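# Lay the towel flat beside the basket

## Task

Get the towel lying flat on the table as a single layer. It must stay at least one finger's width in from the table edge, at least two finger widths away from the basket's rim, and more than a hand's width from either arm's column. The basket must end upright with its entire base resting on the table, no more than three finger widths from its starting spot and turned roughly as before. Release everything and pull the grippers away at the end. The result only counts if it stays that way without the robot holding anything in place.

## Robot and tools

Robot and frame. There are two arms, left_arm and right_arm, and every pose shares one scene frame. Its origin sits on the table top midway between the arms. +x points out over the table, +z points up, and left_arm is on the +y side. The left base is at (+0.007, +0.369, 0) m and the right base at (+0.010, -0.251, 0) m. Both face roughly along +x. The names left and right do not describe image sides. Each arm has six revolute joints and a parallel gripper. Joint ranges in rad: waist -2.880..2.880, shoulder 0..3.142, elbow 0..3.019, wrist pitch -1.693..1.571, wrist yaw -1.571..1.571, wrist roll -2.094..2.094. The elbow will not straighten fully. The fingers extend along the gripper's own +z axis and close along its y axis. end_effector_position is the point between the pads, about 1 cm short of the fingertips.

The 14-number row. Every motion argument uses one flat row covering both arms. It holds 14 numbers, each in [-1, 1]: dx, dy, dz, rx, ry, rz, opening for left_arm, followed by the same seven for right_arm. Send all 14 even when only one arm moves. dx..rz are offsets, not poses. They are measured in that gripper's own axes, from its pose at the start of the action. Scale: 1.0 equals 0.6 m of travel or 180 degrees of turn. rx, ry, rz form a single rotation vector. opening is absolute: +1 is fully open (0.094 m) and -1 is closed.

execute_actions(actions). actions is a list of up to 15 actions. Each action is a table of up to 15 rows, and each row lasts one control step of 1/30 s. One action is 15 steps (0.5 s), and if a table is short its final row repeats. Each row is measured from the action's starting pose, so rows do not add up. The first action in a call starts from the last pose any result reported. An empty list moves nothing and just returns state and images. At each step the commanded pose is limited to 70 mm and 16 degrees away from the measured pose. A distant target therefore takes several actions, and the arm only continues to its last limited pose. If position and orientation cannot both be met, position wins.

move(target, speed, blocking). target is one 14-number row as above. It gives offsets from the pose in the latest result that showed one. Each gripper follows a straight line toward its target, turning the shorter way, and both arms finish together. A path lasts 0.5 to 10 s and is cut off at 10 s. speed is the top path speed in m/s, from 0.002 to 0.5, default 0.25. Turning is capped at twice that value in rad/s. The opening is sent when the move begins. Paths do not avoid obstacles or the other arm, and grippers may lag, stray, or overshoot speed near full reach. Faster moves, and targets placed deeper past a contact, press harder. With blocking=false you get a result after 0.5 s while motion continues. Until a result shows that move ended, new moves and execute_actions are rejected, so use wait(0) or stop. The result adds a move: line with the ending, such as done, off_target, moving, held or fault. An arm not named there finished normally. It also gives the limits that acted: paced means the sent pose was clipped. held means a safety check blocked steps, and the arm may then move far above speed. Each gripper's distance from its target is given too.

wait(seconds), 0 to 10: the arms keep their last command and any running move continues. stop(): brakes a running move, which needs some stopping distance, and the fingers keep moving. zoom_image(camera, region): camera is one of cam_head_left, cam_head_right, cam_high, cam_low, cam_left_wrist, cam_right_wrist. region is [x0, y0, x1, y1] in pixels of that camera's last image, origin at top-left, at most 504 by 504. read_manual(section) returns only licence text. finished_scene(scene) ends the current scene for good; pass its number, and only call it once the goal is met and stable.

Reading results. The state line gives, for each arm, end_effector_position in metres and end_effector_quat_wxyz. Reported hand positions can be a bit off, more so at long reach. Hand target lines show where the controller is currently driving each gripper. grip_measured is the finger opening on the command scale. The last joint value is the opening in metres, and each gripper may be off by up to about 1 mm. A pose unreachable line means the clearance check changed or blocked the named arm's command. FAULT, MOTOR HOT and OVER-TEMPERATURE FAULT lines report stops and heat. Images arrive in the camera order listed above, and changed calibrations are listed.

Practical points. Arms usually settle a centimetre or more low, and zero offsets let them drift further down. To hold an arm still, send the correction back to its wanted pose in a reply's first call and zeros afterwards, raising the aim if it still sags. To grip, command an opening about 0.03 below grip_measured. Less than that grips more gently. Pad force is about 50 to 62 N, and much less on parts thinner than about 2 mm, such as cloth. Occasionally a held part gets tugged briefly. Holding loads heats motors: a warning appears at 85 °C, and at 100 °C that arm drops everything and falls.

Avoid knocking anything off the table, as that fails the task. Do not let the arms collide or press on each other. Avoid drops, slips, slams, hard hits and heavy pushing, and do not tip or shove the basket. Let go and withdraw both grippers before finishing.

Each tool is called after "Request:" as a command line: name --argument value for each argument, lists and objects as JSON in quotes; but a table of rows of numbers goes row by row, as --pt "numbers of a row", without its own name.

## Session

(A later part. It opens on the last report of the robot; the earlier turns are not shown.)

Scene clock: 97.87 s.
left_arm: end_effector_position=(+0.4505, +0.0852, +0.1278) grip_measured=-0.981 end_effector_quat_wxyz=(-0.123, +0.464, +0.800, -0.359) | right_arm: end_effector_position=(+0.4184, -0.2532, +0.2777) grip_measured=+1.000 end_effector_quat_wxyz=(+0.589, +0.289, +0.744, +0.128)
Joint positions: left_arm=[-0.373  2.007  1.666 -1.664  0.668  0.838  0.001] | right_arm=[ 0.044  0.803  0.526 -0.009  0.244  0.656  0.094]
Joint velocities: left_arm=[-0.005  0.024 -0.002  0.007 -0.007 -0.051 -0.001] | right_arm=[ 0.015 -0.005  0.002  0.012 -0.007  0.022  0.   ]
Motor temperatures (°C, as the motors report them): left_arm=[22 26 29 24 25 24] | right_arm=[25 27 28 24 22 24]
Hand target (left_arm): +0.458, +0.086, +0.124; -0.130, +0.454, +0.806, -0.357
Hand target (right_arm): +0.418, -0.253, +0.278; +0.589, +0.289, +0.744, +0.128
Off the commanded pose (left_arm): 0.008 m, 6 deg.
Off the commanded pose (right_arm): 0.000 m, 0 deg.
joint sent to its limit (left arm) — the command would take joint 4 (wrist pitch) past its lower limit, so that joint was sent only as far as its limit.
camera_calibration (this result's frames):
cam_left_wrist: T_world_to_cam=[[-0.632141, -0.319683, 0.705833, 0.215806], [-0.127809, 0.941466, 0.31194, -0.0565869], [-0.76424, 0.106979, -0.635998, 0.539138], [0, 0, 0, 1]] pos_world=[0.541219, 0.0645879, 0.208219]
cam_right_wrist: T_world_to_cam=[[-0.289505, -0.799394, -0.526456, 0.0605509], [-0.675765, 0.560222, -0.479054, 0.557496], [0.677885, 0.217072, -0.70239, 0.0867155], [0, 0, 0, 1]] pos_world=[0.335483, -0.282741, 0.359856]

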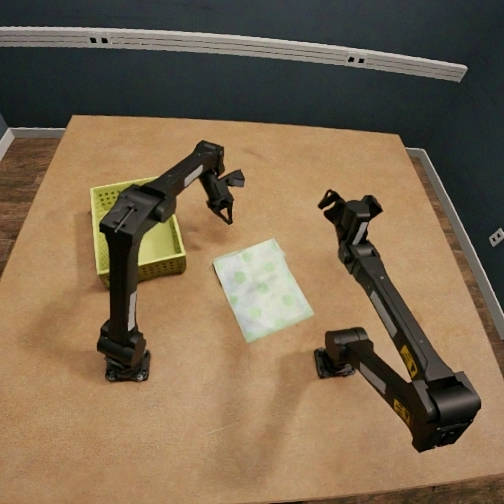

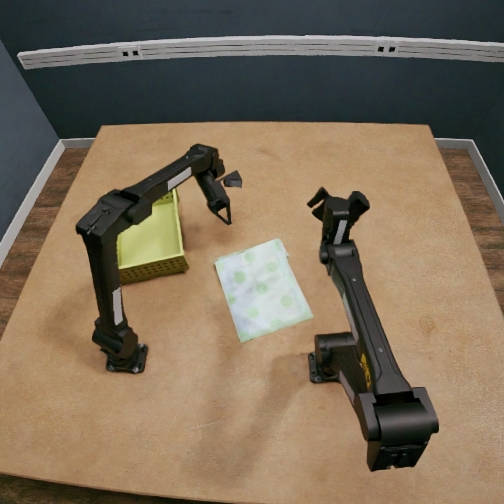

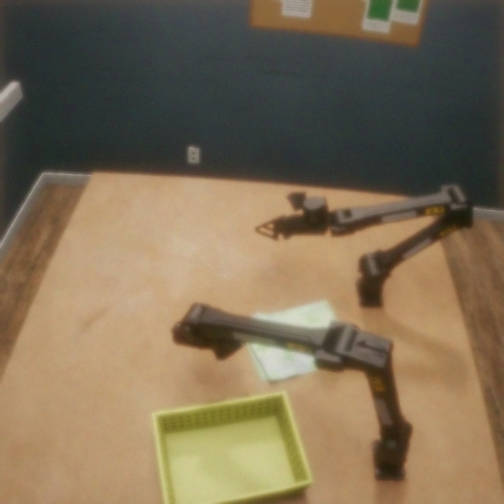

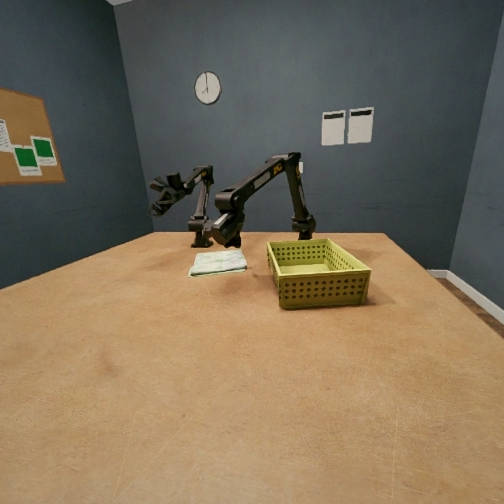

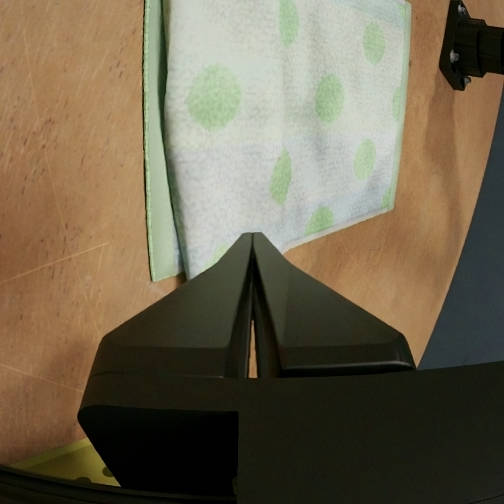

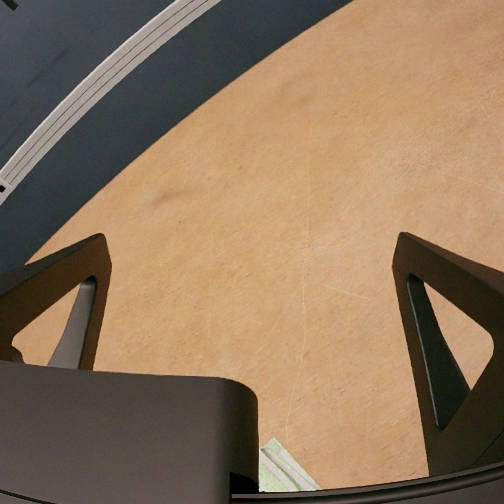

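Request:
move --target '[-0.03,0.035,0.19,-0.26,0,0,-0.3,0,0,0,0,0,0,1]' --speed 0.1

Request:
move --target '[0,0,0.07,0,0,0,-0.3,0,0,0,0,0,0,1]' --speed 0.05

Request:
execute_actions --actions '[[[0,0,0.02,0,0,0,-1,0,0,0,0,0,0,1]],[[0,0,0.02,0,0,0,-1,0,0,0,0,0,0,1]],[[0,0,-0.06,0,0,0,-1,0,0,0,0,0,0,1]],[[0,0,-0.06,0,0,0,-1,0,0,0,0,0,0,1]]]'

Scene clock: 116.40 s.
left_arm: end_effector_position=(+0.4171, +0.0289, +0.0362) grip_measured=-0.301 end_effector_quat_wxyz=(+0.064, +0.478, +0.876, -0.009) | right_arm: end_effector_position=(+0.4184, -0.2532, +0.2777) grip_measured=+1.000 end_effector_quat_wxyz=(+0.589, +0.289, +0.744, +0.128)
Joint positions: left_arm=[-0.702  1.809  1.251 -0.884 -0.008  0.304  0.033] | right_arm=[ 0.044  0.803  0.526 -0.009  0.244  0.656  0.094]
Joint velocities: left_arm=[ 0.005  0.005  0.017  0.017 -0.081 -0.022  0.   ] | right_arm=[-0.015 -0.015  0.017 -0.002  0.051  0.007  0.   ]
Motor temperatures (°C, as the motors report them): left_arm=[22 26 30 24 25 24] | right_arm=[25 26 29 24 22 24]
Hand target (left_arm): +0.414, +0.025, +0.036; +0.070, +0.474, +0.878, -0.009
Hand target (right_arm): +0.418, -0.253, +0.278; +0.589, +0.289, +0.744, +0.128
Off the commanded pose (left_arm): 0.006 m, 1 deg.
Off the commanded pose (right_arm): 0.000 m, 0 deg.
move: done
camera_calibration (this result's frames):
cam_left_wrist: T_world_to_cam=[[-0.828696, -0.559251, -0.0223962, 0.356615], [-0.49808, 0.718619, 0.485287, 0.175359], [-0.255303, 0.41331, -0.874068, 0.248882], [0, 0, 0, 1]] pos_world=[0.446408, -0.0294446, 0.140428]
cam_right_wrist: T_world_to_cam=[[-0.289505, -0.799394, -0.526456, 0.0605509], [-0.675765, 0.560222, -0.479054, 0.557496], [0.677885, 0.217072, -0.70239, 0.0867155], [0, 0, 0, 1]] pos_world=[0.335483, -0.282741, 0.359856]

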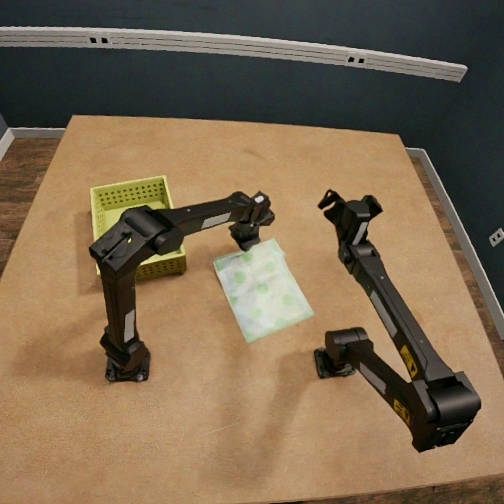

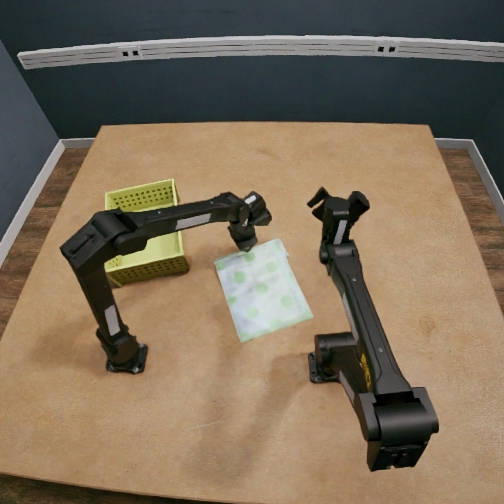

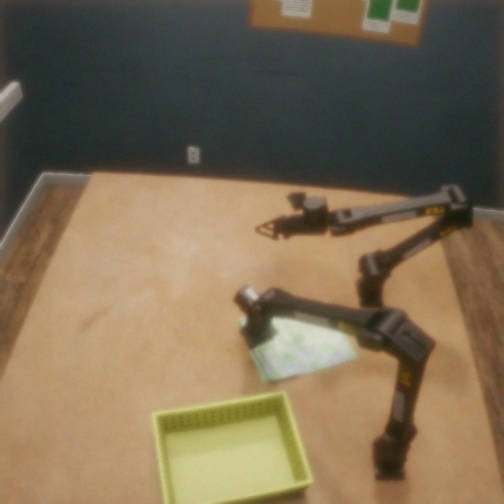

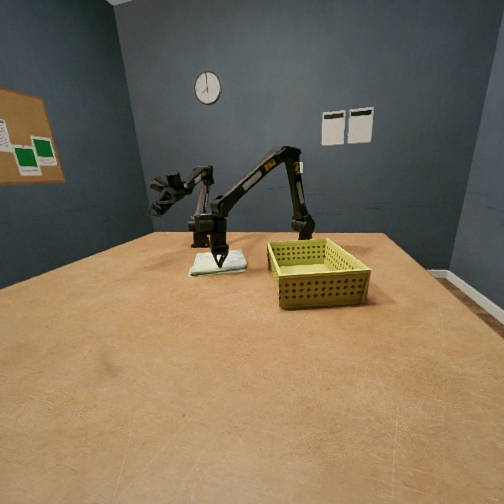

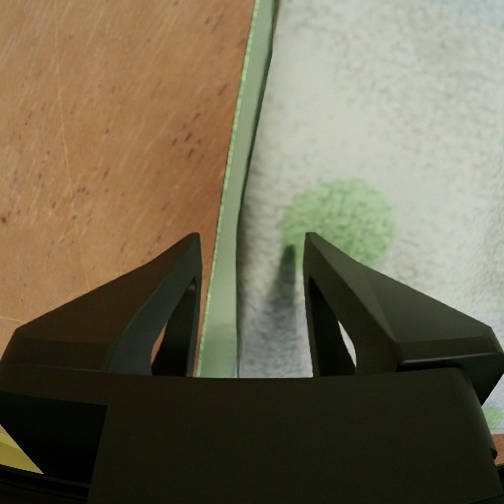

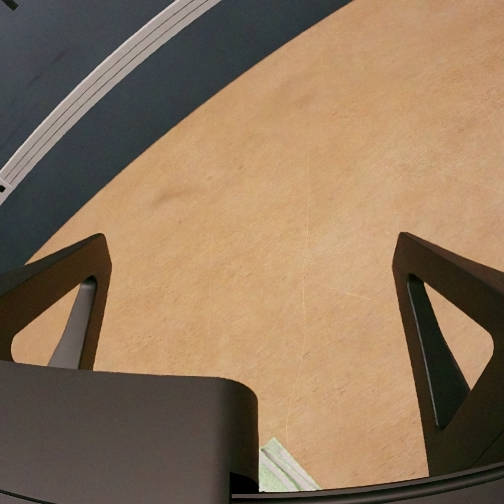

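Scene clock: 117.47 s.
left_arm: end_effector_position=(+0.4237, +0.0233, +0.0144) grip_measured=-0.301 end_effector_quat_wxyz=(+0.075, +0.477, +0.876, -0.011) | right_arm: end_effector_position=(+0.4184, -0.2532, +0.2777) grip_measured=+1.000 end_effector_quat_wxyz=(+0.589, +0.289, +0.744, +0.128)
Joint positions: left_arm=[-0.702  1.849  1.24  -0.812 -0.008  0.304  0.033] | right_arm=[ 0.044  0.803  0.526 -0.009  0.244  0.656  0.094]
Joint velocities: left_arm=[-0.015 -0.015 -0.002  0.022 -0.037 -0.007 -0.   ] | right_arm=[-0.005 -0.015 -0.017 -0.002  0.037 -0.037  0.   ]
Motor temperatures (°C, as the motors report them): left_arm=[22 26 30 24 25 24] | right_arm=[25 26 29 24 22 24]
Hand target (left_arm): +0.420, +0.026, -0.005; +0.064, +0.478, +0.876, -0.009
Hand target (right_arm): +0.418, -0.253, +0.278; +0.589, +0.289, +0.744, +0.128
Off the commanded pose (left_arm): 0.020 m, 1 deg.
Off the commanded pose (right_arm): 0.000 m, 0 deg.
move: off_target (left_arm)
camera_calibration (this result's frames):
cam_left_wrist: T_world_to_cam=[[-0.828053, -0.559925, -0.0284919, 0.358359], [-0.506424, 0.725194, 0.466507, 0.196834], [-0.240547, 0.400721, -0.884059, 0.228036], [0, 0, 0, 1]] pos_world=[0.451275, -0.0334675, 0.119983]
cam_right_wrist: T_world_to_cam=[[-0.289505, -0.799394, -0.526456, 0.0605509], [-0.675765, 0.560222, -0.479054, 0.557496], [0.677885, 0.217072, -0.70239, 0.0867155], [0, 0, 0, 1]] pos_world=[0.335483, -0.282741, 0.359856]

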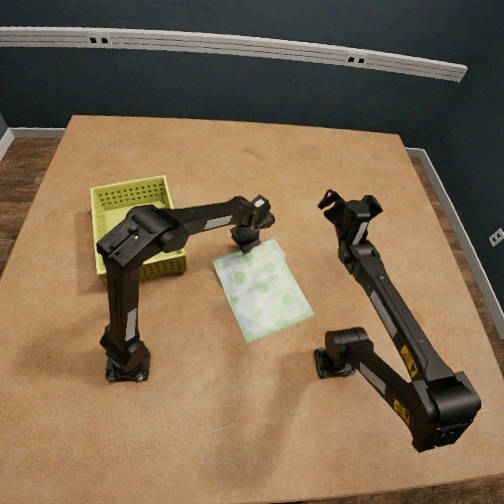

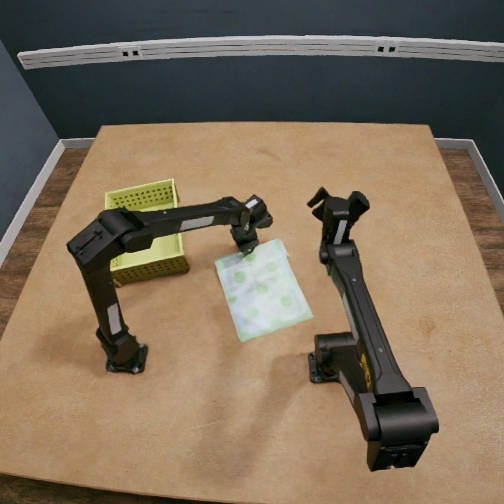

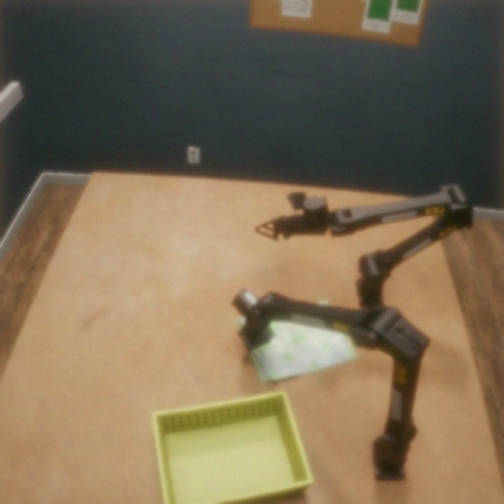

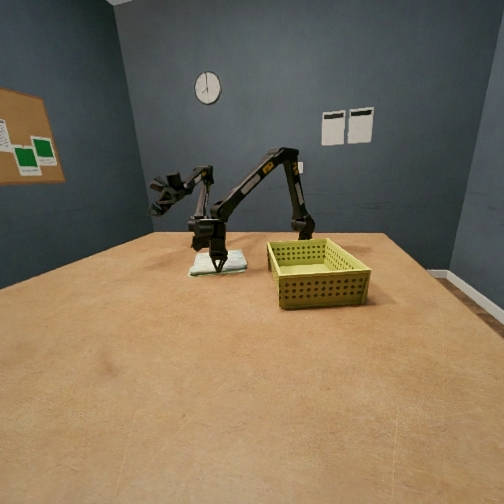

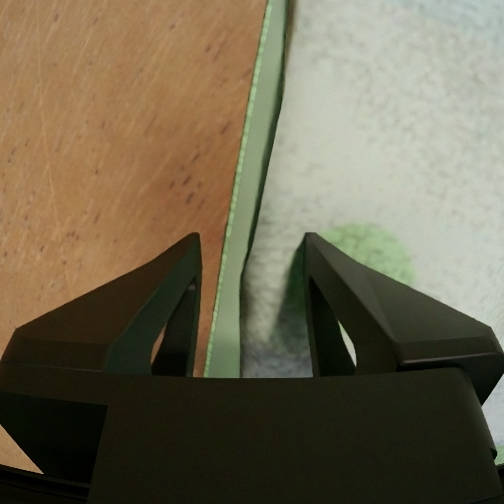

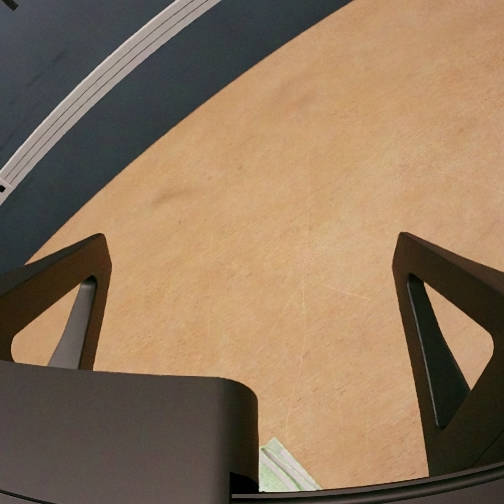

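Scene clock: 119.47 s.
left_arm: end_effector_position=(+0.4119, +0.0332, +0.0829) grip_measured=-0.981 end_effector_quat_wxyz=(+0.090, +0.477, +0.874, -0.014) | right_arm: end_effector_position=(+0.4184, -0.2532, +0.2777) grip_measured=+1.000 end_effector_quat_wxyz=(+0.589, +0.289, +0.744, +0.128)
Joint positions: left_arm=[-0.702  1.707  1.24  -0.923 -0.008  0.304  0.001] | right_arm=[ 0.044  0.803  0.526 -0.009  0.244  0.656  0.094]
Joint velocities: left_arm=[-0.005 -0.005 -0.002 -0.012  0.037  0.066 -0.   ] | right_arm=[-0.005 -0.015 -0.007 -0.012 -0.037  0.007  0.   ]
Motor temperatures (°C, as the motors report them): left_arm=[22 26 30 24 25 24] | right_arm=[25 26 29 24 22 24]
Hand target (left_arm): +0.416, +0.030, +0.086; +0.089, +0.477, +0.874, -0.014
Hand target (right_arm): +0.418, -0.253, +0.278; +0.589, +0.289, +0.744, +0.128
Off the commanded pose (left_arm): 0.006 m, 0 deg.
Off the commanded pose (right_arm): 0.000 m, 0 deg.
camera_calibration (this result's frames):
cam_left_wrist: T_world_to_cam=[[-0.827275, -0.560574, -0.0370452, 0.356449], [-0.51718, 0.734164, 0.439919, 0.158107], [-0.21941, 0.383093, -0.897273, 0.274709], [0, 0, 0, 1]] pos_world=[0.436925, -0.0214994, 0.190139]
cam_right_wrist: T_world_to_cam=[[-0.289505, -0.799394, -0.526456, 0.0605509], [-0.675765, 0.560222, -0.479054, 0.557496], [0.677885, 0.217072, -0.70239, 0.0867155], [0, 0, 0, 1]] pos_world=[0.335483, -0.282741, 0.359856]

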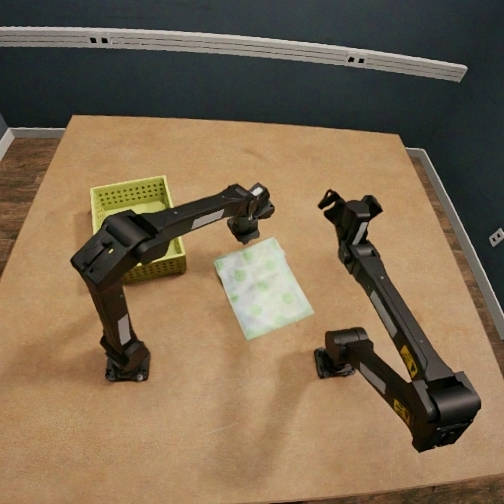

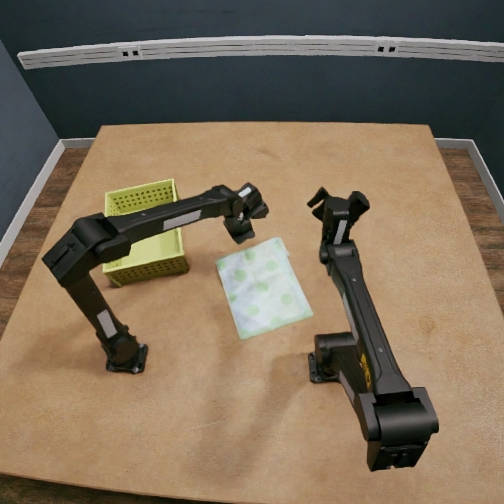

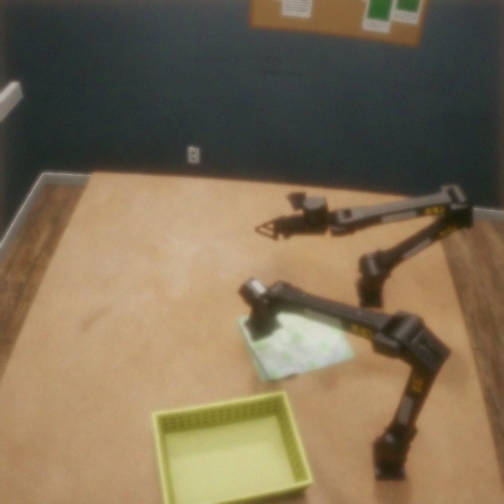

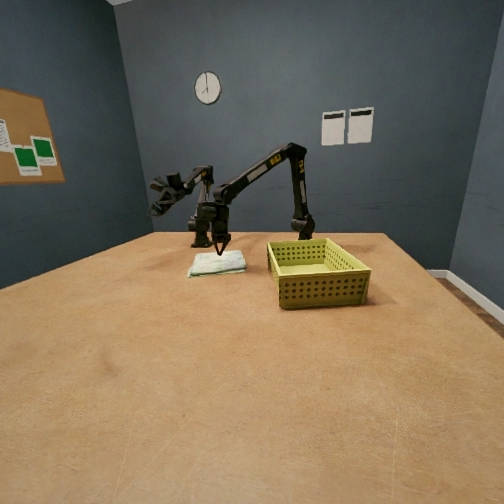

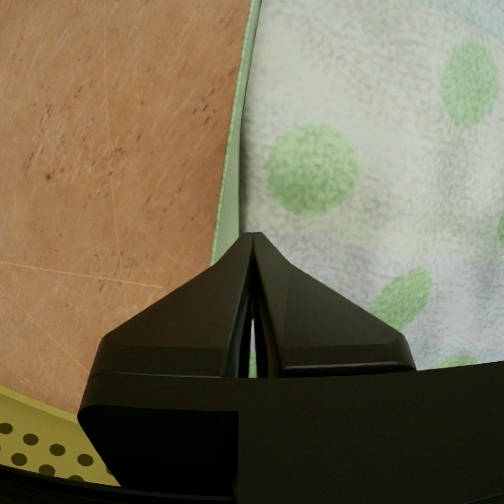

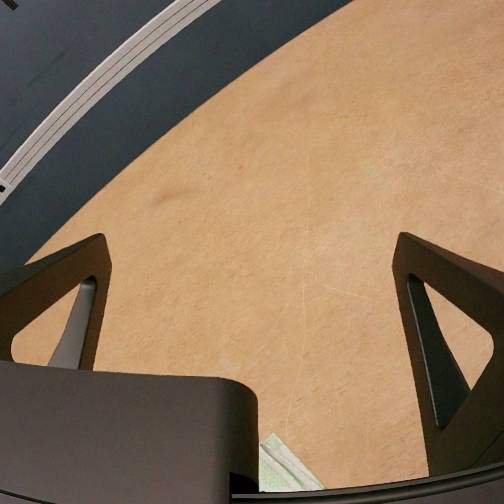

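Request:
move --target '[0,-0.03,0.14,0,0,0,0,0,0,0,0,0,0,1]' --speed 0.07

Request:
execute_actions --actions '[[[0,0,0.03,0,0,0,-0.4,0,0,0,0,0,0,1]],[[0,0,0.03,0,0,0,-0.7,0,0,0,0,0,0,1]],[[0,0,0.03,0,0,0,-1,0,0,0,0,0,0,1]],[[0,0,0.03,0,0,0,-1,0,0,0,0,0,0,1]],[[0,0,-0.06,0,0,0,-1,0,0,0,0,0,0,1]],[[0,0,-0.06,0,0,0,-1,0,0,0,0,0,0,1]]]'

Scene clock: 129.93 s.
left_arm: end_effector_position=(+0.4149, +0.0177, +0.0159) grip_measured=-0.002 end_effector_quat_wxyz=(+0.098, +0.477, +0.873, -0.016) | right_arm: end_effector_position=(+0.4184, -0.2532, +0.2777) grip_measured=+1.000 end_effector_quat_wxyz=(+0.589, +0.289, +0.744, +0.128)
Joint positions: left_arm=[-0.721  1.818  1.191 -0.745 -0.01   0.288  0.047] | right_arm=[ 0.044  0.803  0.526 -0.009  0.244  0.656  0.094]
Joint velocities: left_arm=[ 0.005 -0.005  0.007  0.007  0.051  0.022 -0.001] | right_arm=[-0.005 -0.005 -0.002 -0.007 -0.051 -0.081  0.   ]
Motor temperatures (°C, as the motors report them): left_arm=[22 26 30 24 24 24] | right_arm=[25 26 29 24 22 24]
Hand target (left_arm): +0.408, +0.015, +0.000; +0.090, +0.477, +0.874, -0.014
Hand target (right_arm): +0.418, -0.253, +0.278; +0.589, +0.289, +0.744, +0.128
Off the commanded pose (left_arm): 0.018 m, 1 deg.
Off the commanded pose (right_arm): 0.000 m, 0 deg.
move: off_target (left_arm)
camera_calibration (this result's frames):
cam_left_wrist: T_world_to_cam=[[-0.828448, -0.558586, -0.040676, 0.348315], [-0.52048, 0.741041, 0.424216, 0.202012], [-0.206819, 0.372612, -0.904647, 0.21627], [0, 0, 0, 1]] pos_world=[0.438433, -0.0357197, 0.124119]
cam_right_wrist: T_world_to_cam=[[-0.289505, -0.799394, -0.526456, 0.0605509], [-0.675765, 0.560222, -0.479054, 0.557496], [0.677885, 0.217072, -0.70239, 0.0867155], [0, 0, 0, 1]] pos_world=[0.335483, -0.282741, 0.359856]

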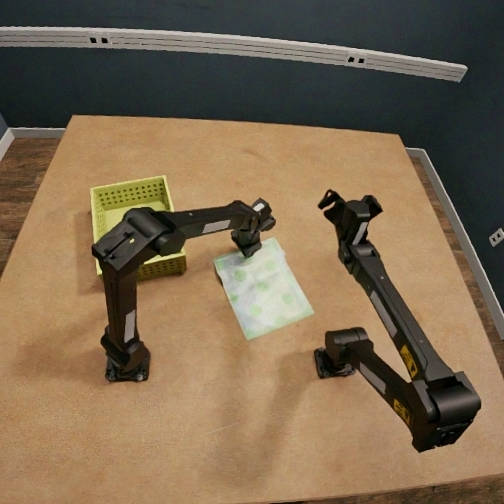

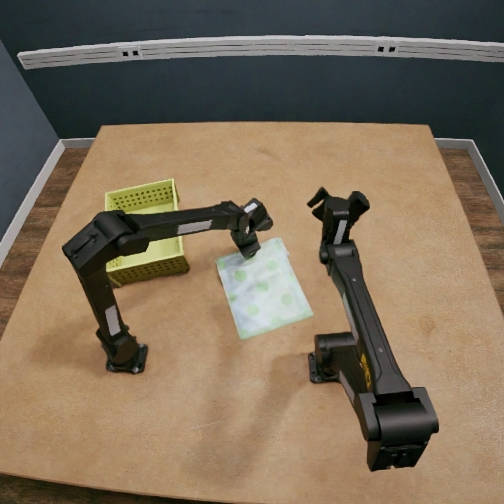

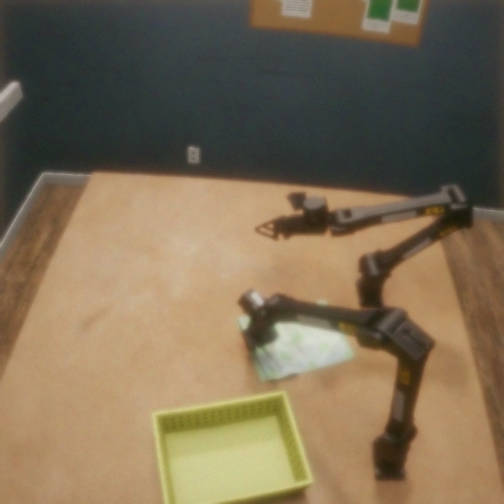

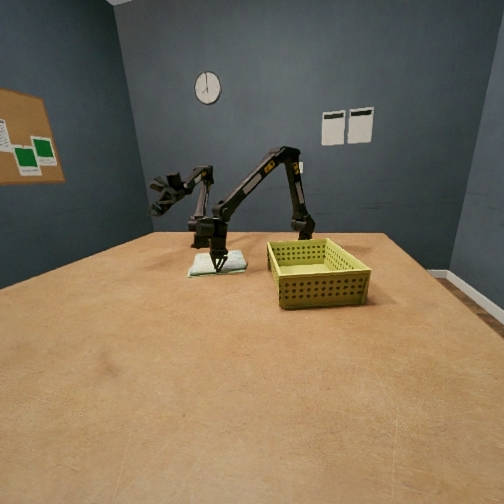

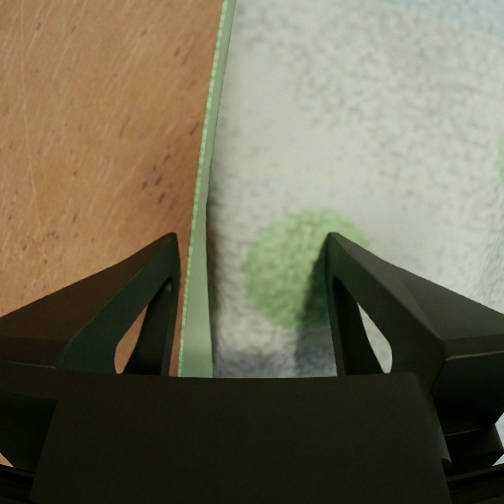

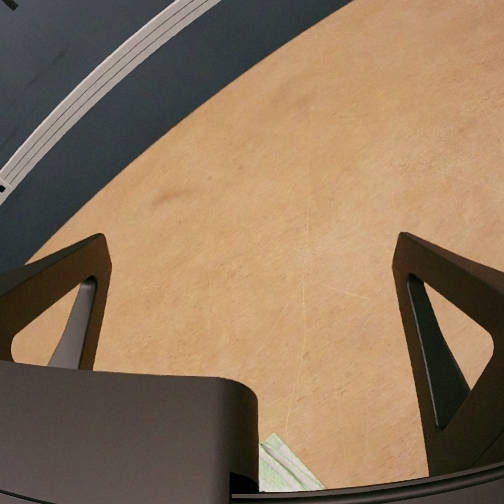

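Scene clock: 132.93 s.
left_arm: end_effector_position=(+0.4151, +0.0176, +0.0942) grip_measured=-0.981 end_effector_quat_wxyz=(+0.151, +0.474, +0.867, -0.028) | right_arm: end_effector_position=(+0.4184, -0.2532, +0.2777) grip_measured=+1.000 end_effector_quat_wxyz=(+0.589, +0.289, +0.744, +0.128)
Joint positions: left_arm=[-0.721  1.661  1.19  -0.792 -0.01   0.288  0.001] | right_arm=[ 0.044  0.803  0.526 -0.009  0.244  0.656  0.094]
Joint velocities: left_arm=[-0.015 -0.015  0.007 -0.007  0.051  0.051 -0.   ] | right_arm=[-0.015 -0.005 -0.002 -0.002 -0.022 -0.007  0.   ]
Motor temperatures (°C, as the motors report them): left_arm=[22 25 30 24 24 24] | right_arm=[25 26 29 24 22 24]
Hand target (left_arm): +0.415, +0.017, +0.091; +0.143, +0.475, +0.868, -0.026
Hand target (right_arm): +0.418, -0.253, +0.278; +0.589, +0.289, +0.744, +0.128
Off the commanded pose (left_arm): 0.003 m, 1 deg.
Off the commanded pose (right_arm): 0.000 m, 0 deg.
camera_calibration (this result's frames):
cam_left_wrist: T_world_to_cam=[[-0.823933, -0.5625, -0.0687556, 0.352392], [-0.551435, 0.767875, 0.326019, 0.190597], [-0.13059, 0.306532, -0.94286, 0.260308], [0, 0, 0, 1]] pos_world=[0.429443, -0.0279269, 0.207525]
cam_right_wrist: T_world_to_cam=[[-0.289505, -0.799394, -0.526456, 0.0605509], [-0.675765, 0.560222, -0.479054, 0.557496], [0.677885, 0.217072, -0.70239, 0.0867155], [0, 0, 0, 1]] pos_world=[0.335483, -0.282741, 0.359856]

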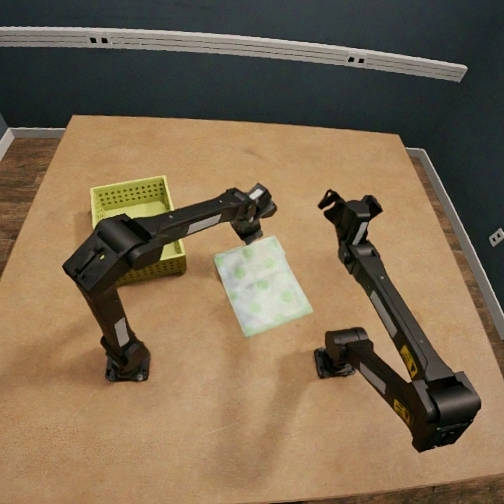

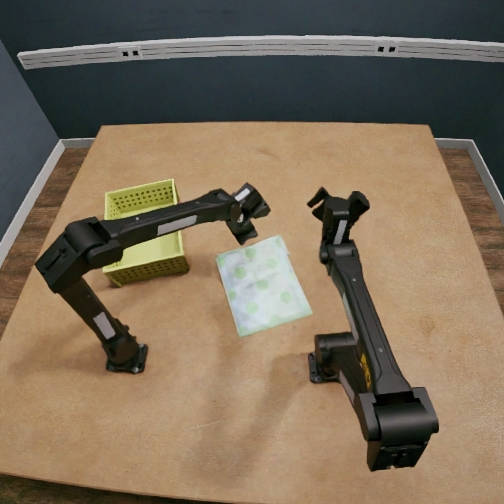

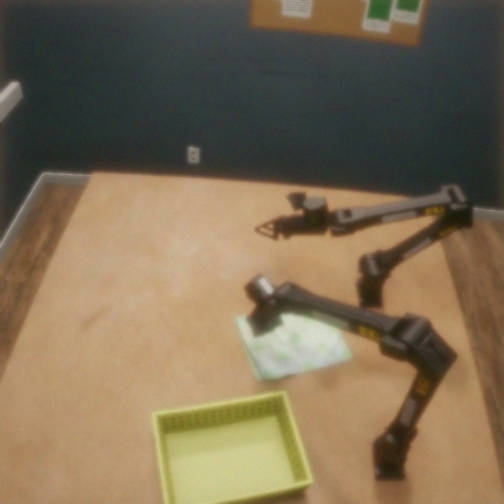

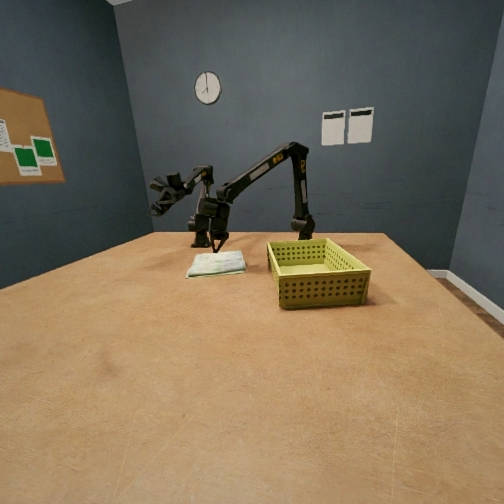

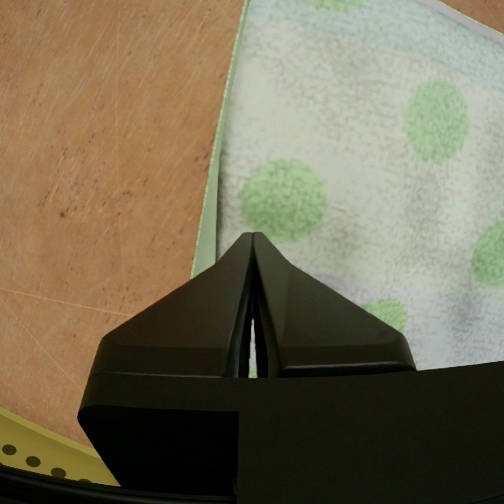

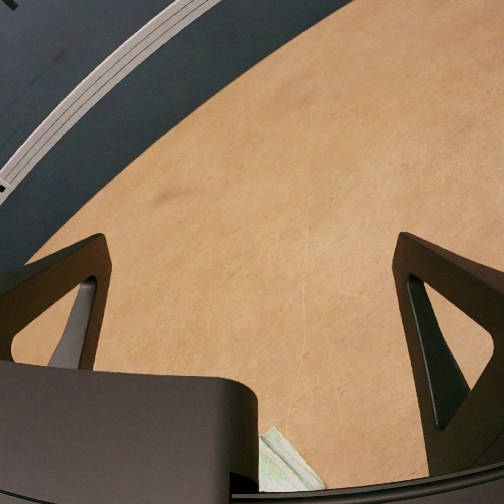

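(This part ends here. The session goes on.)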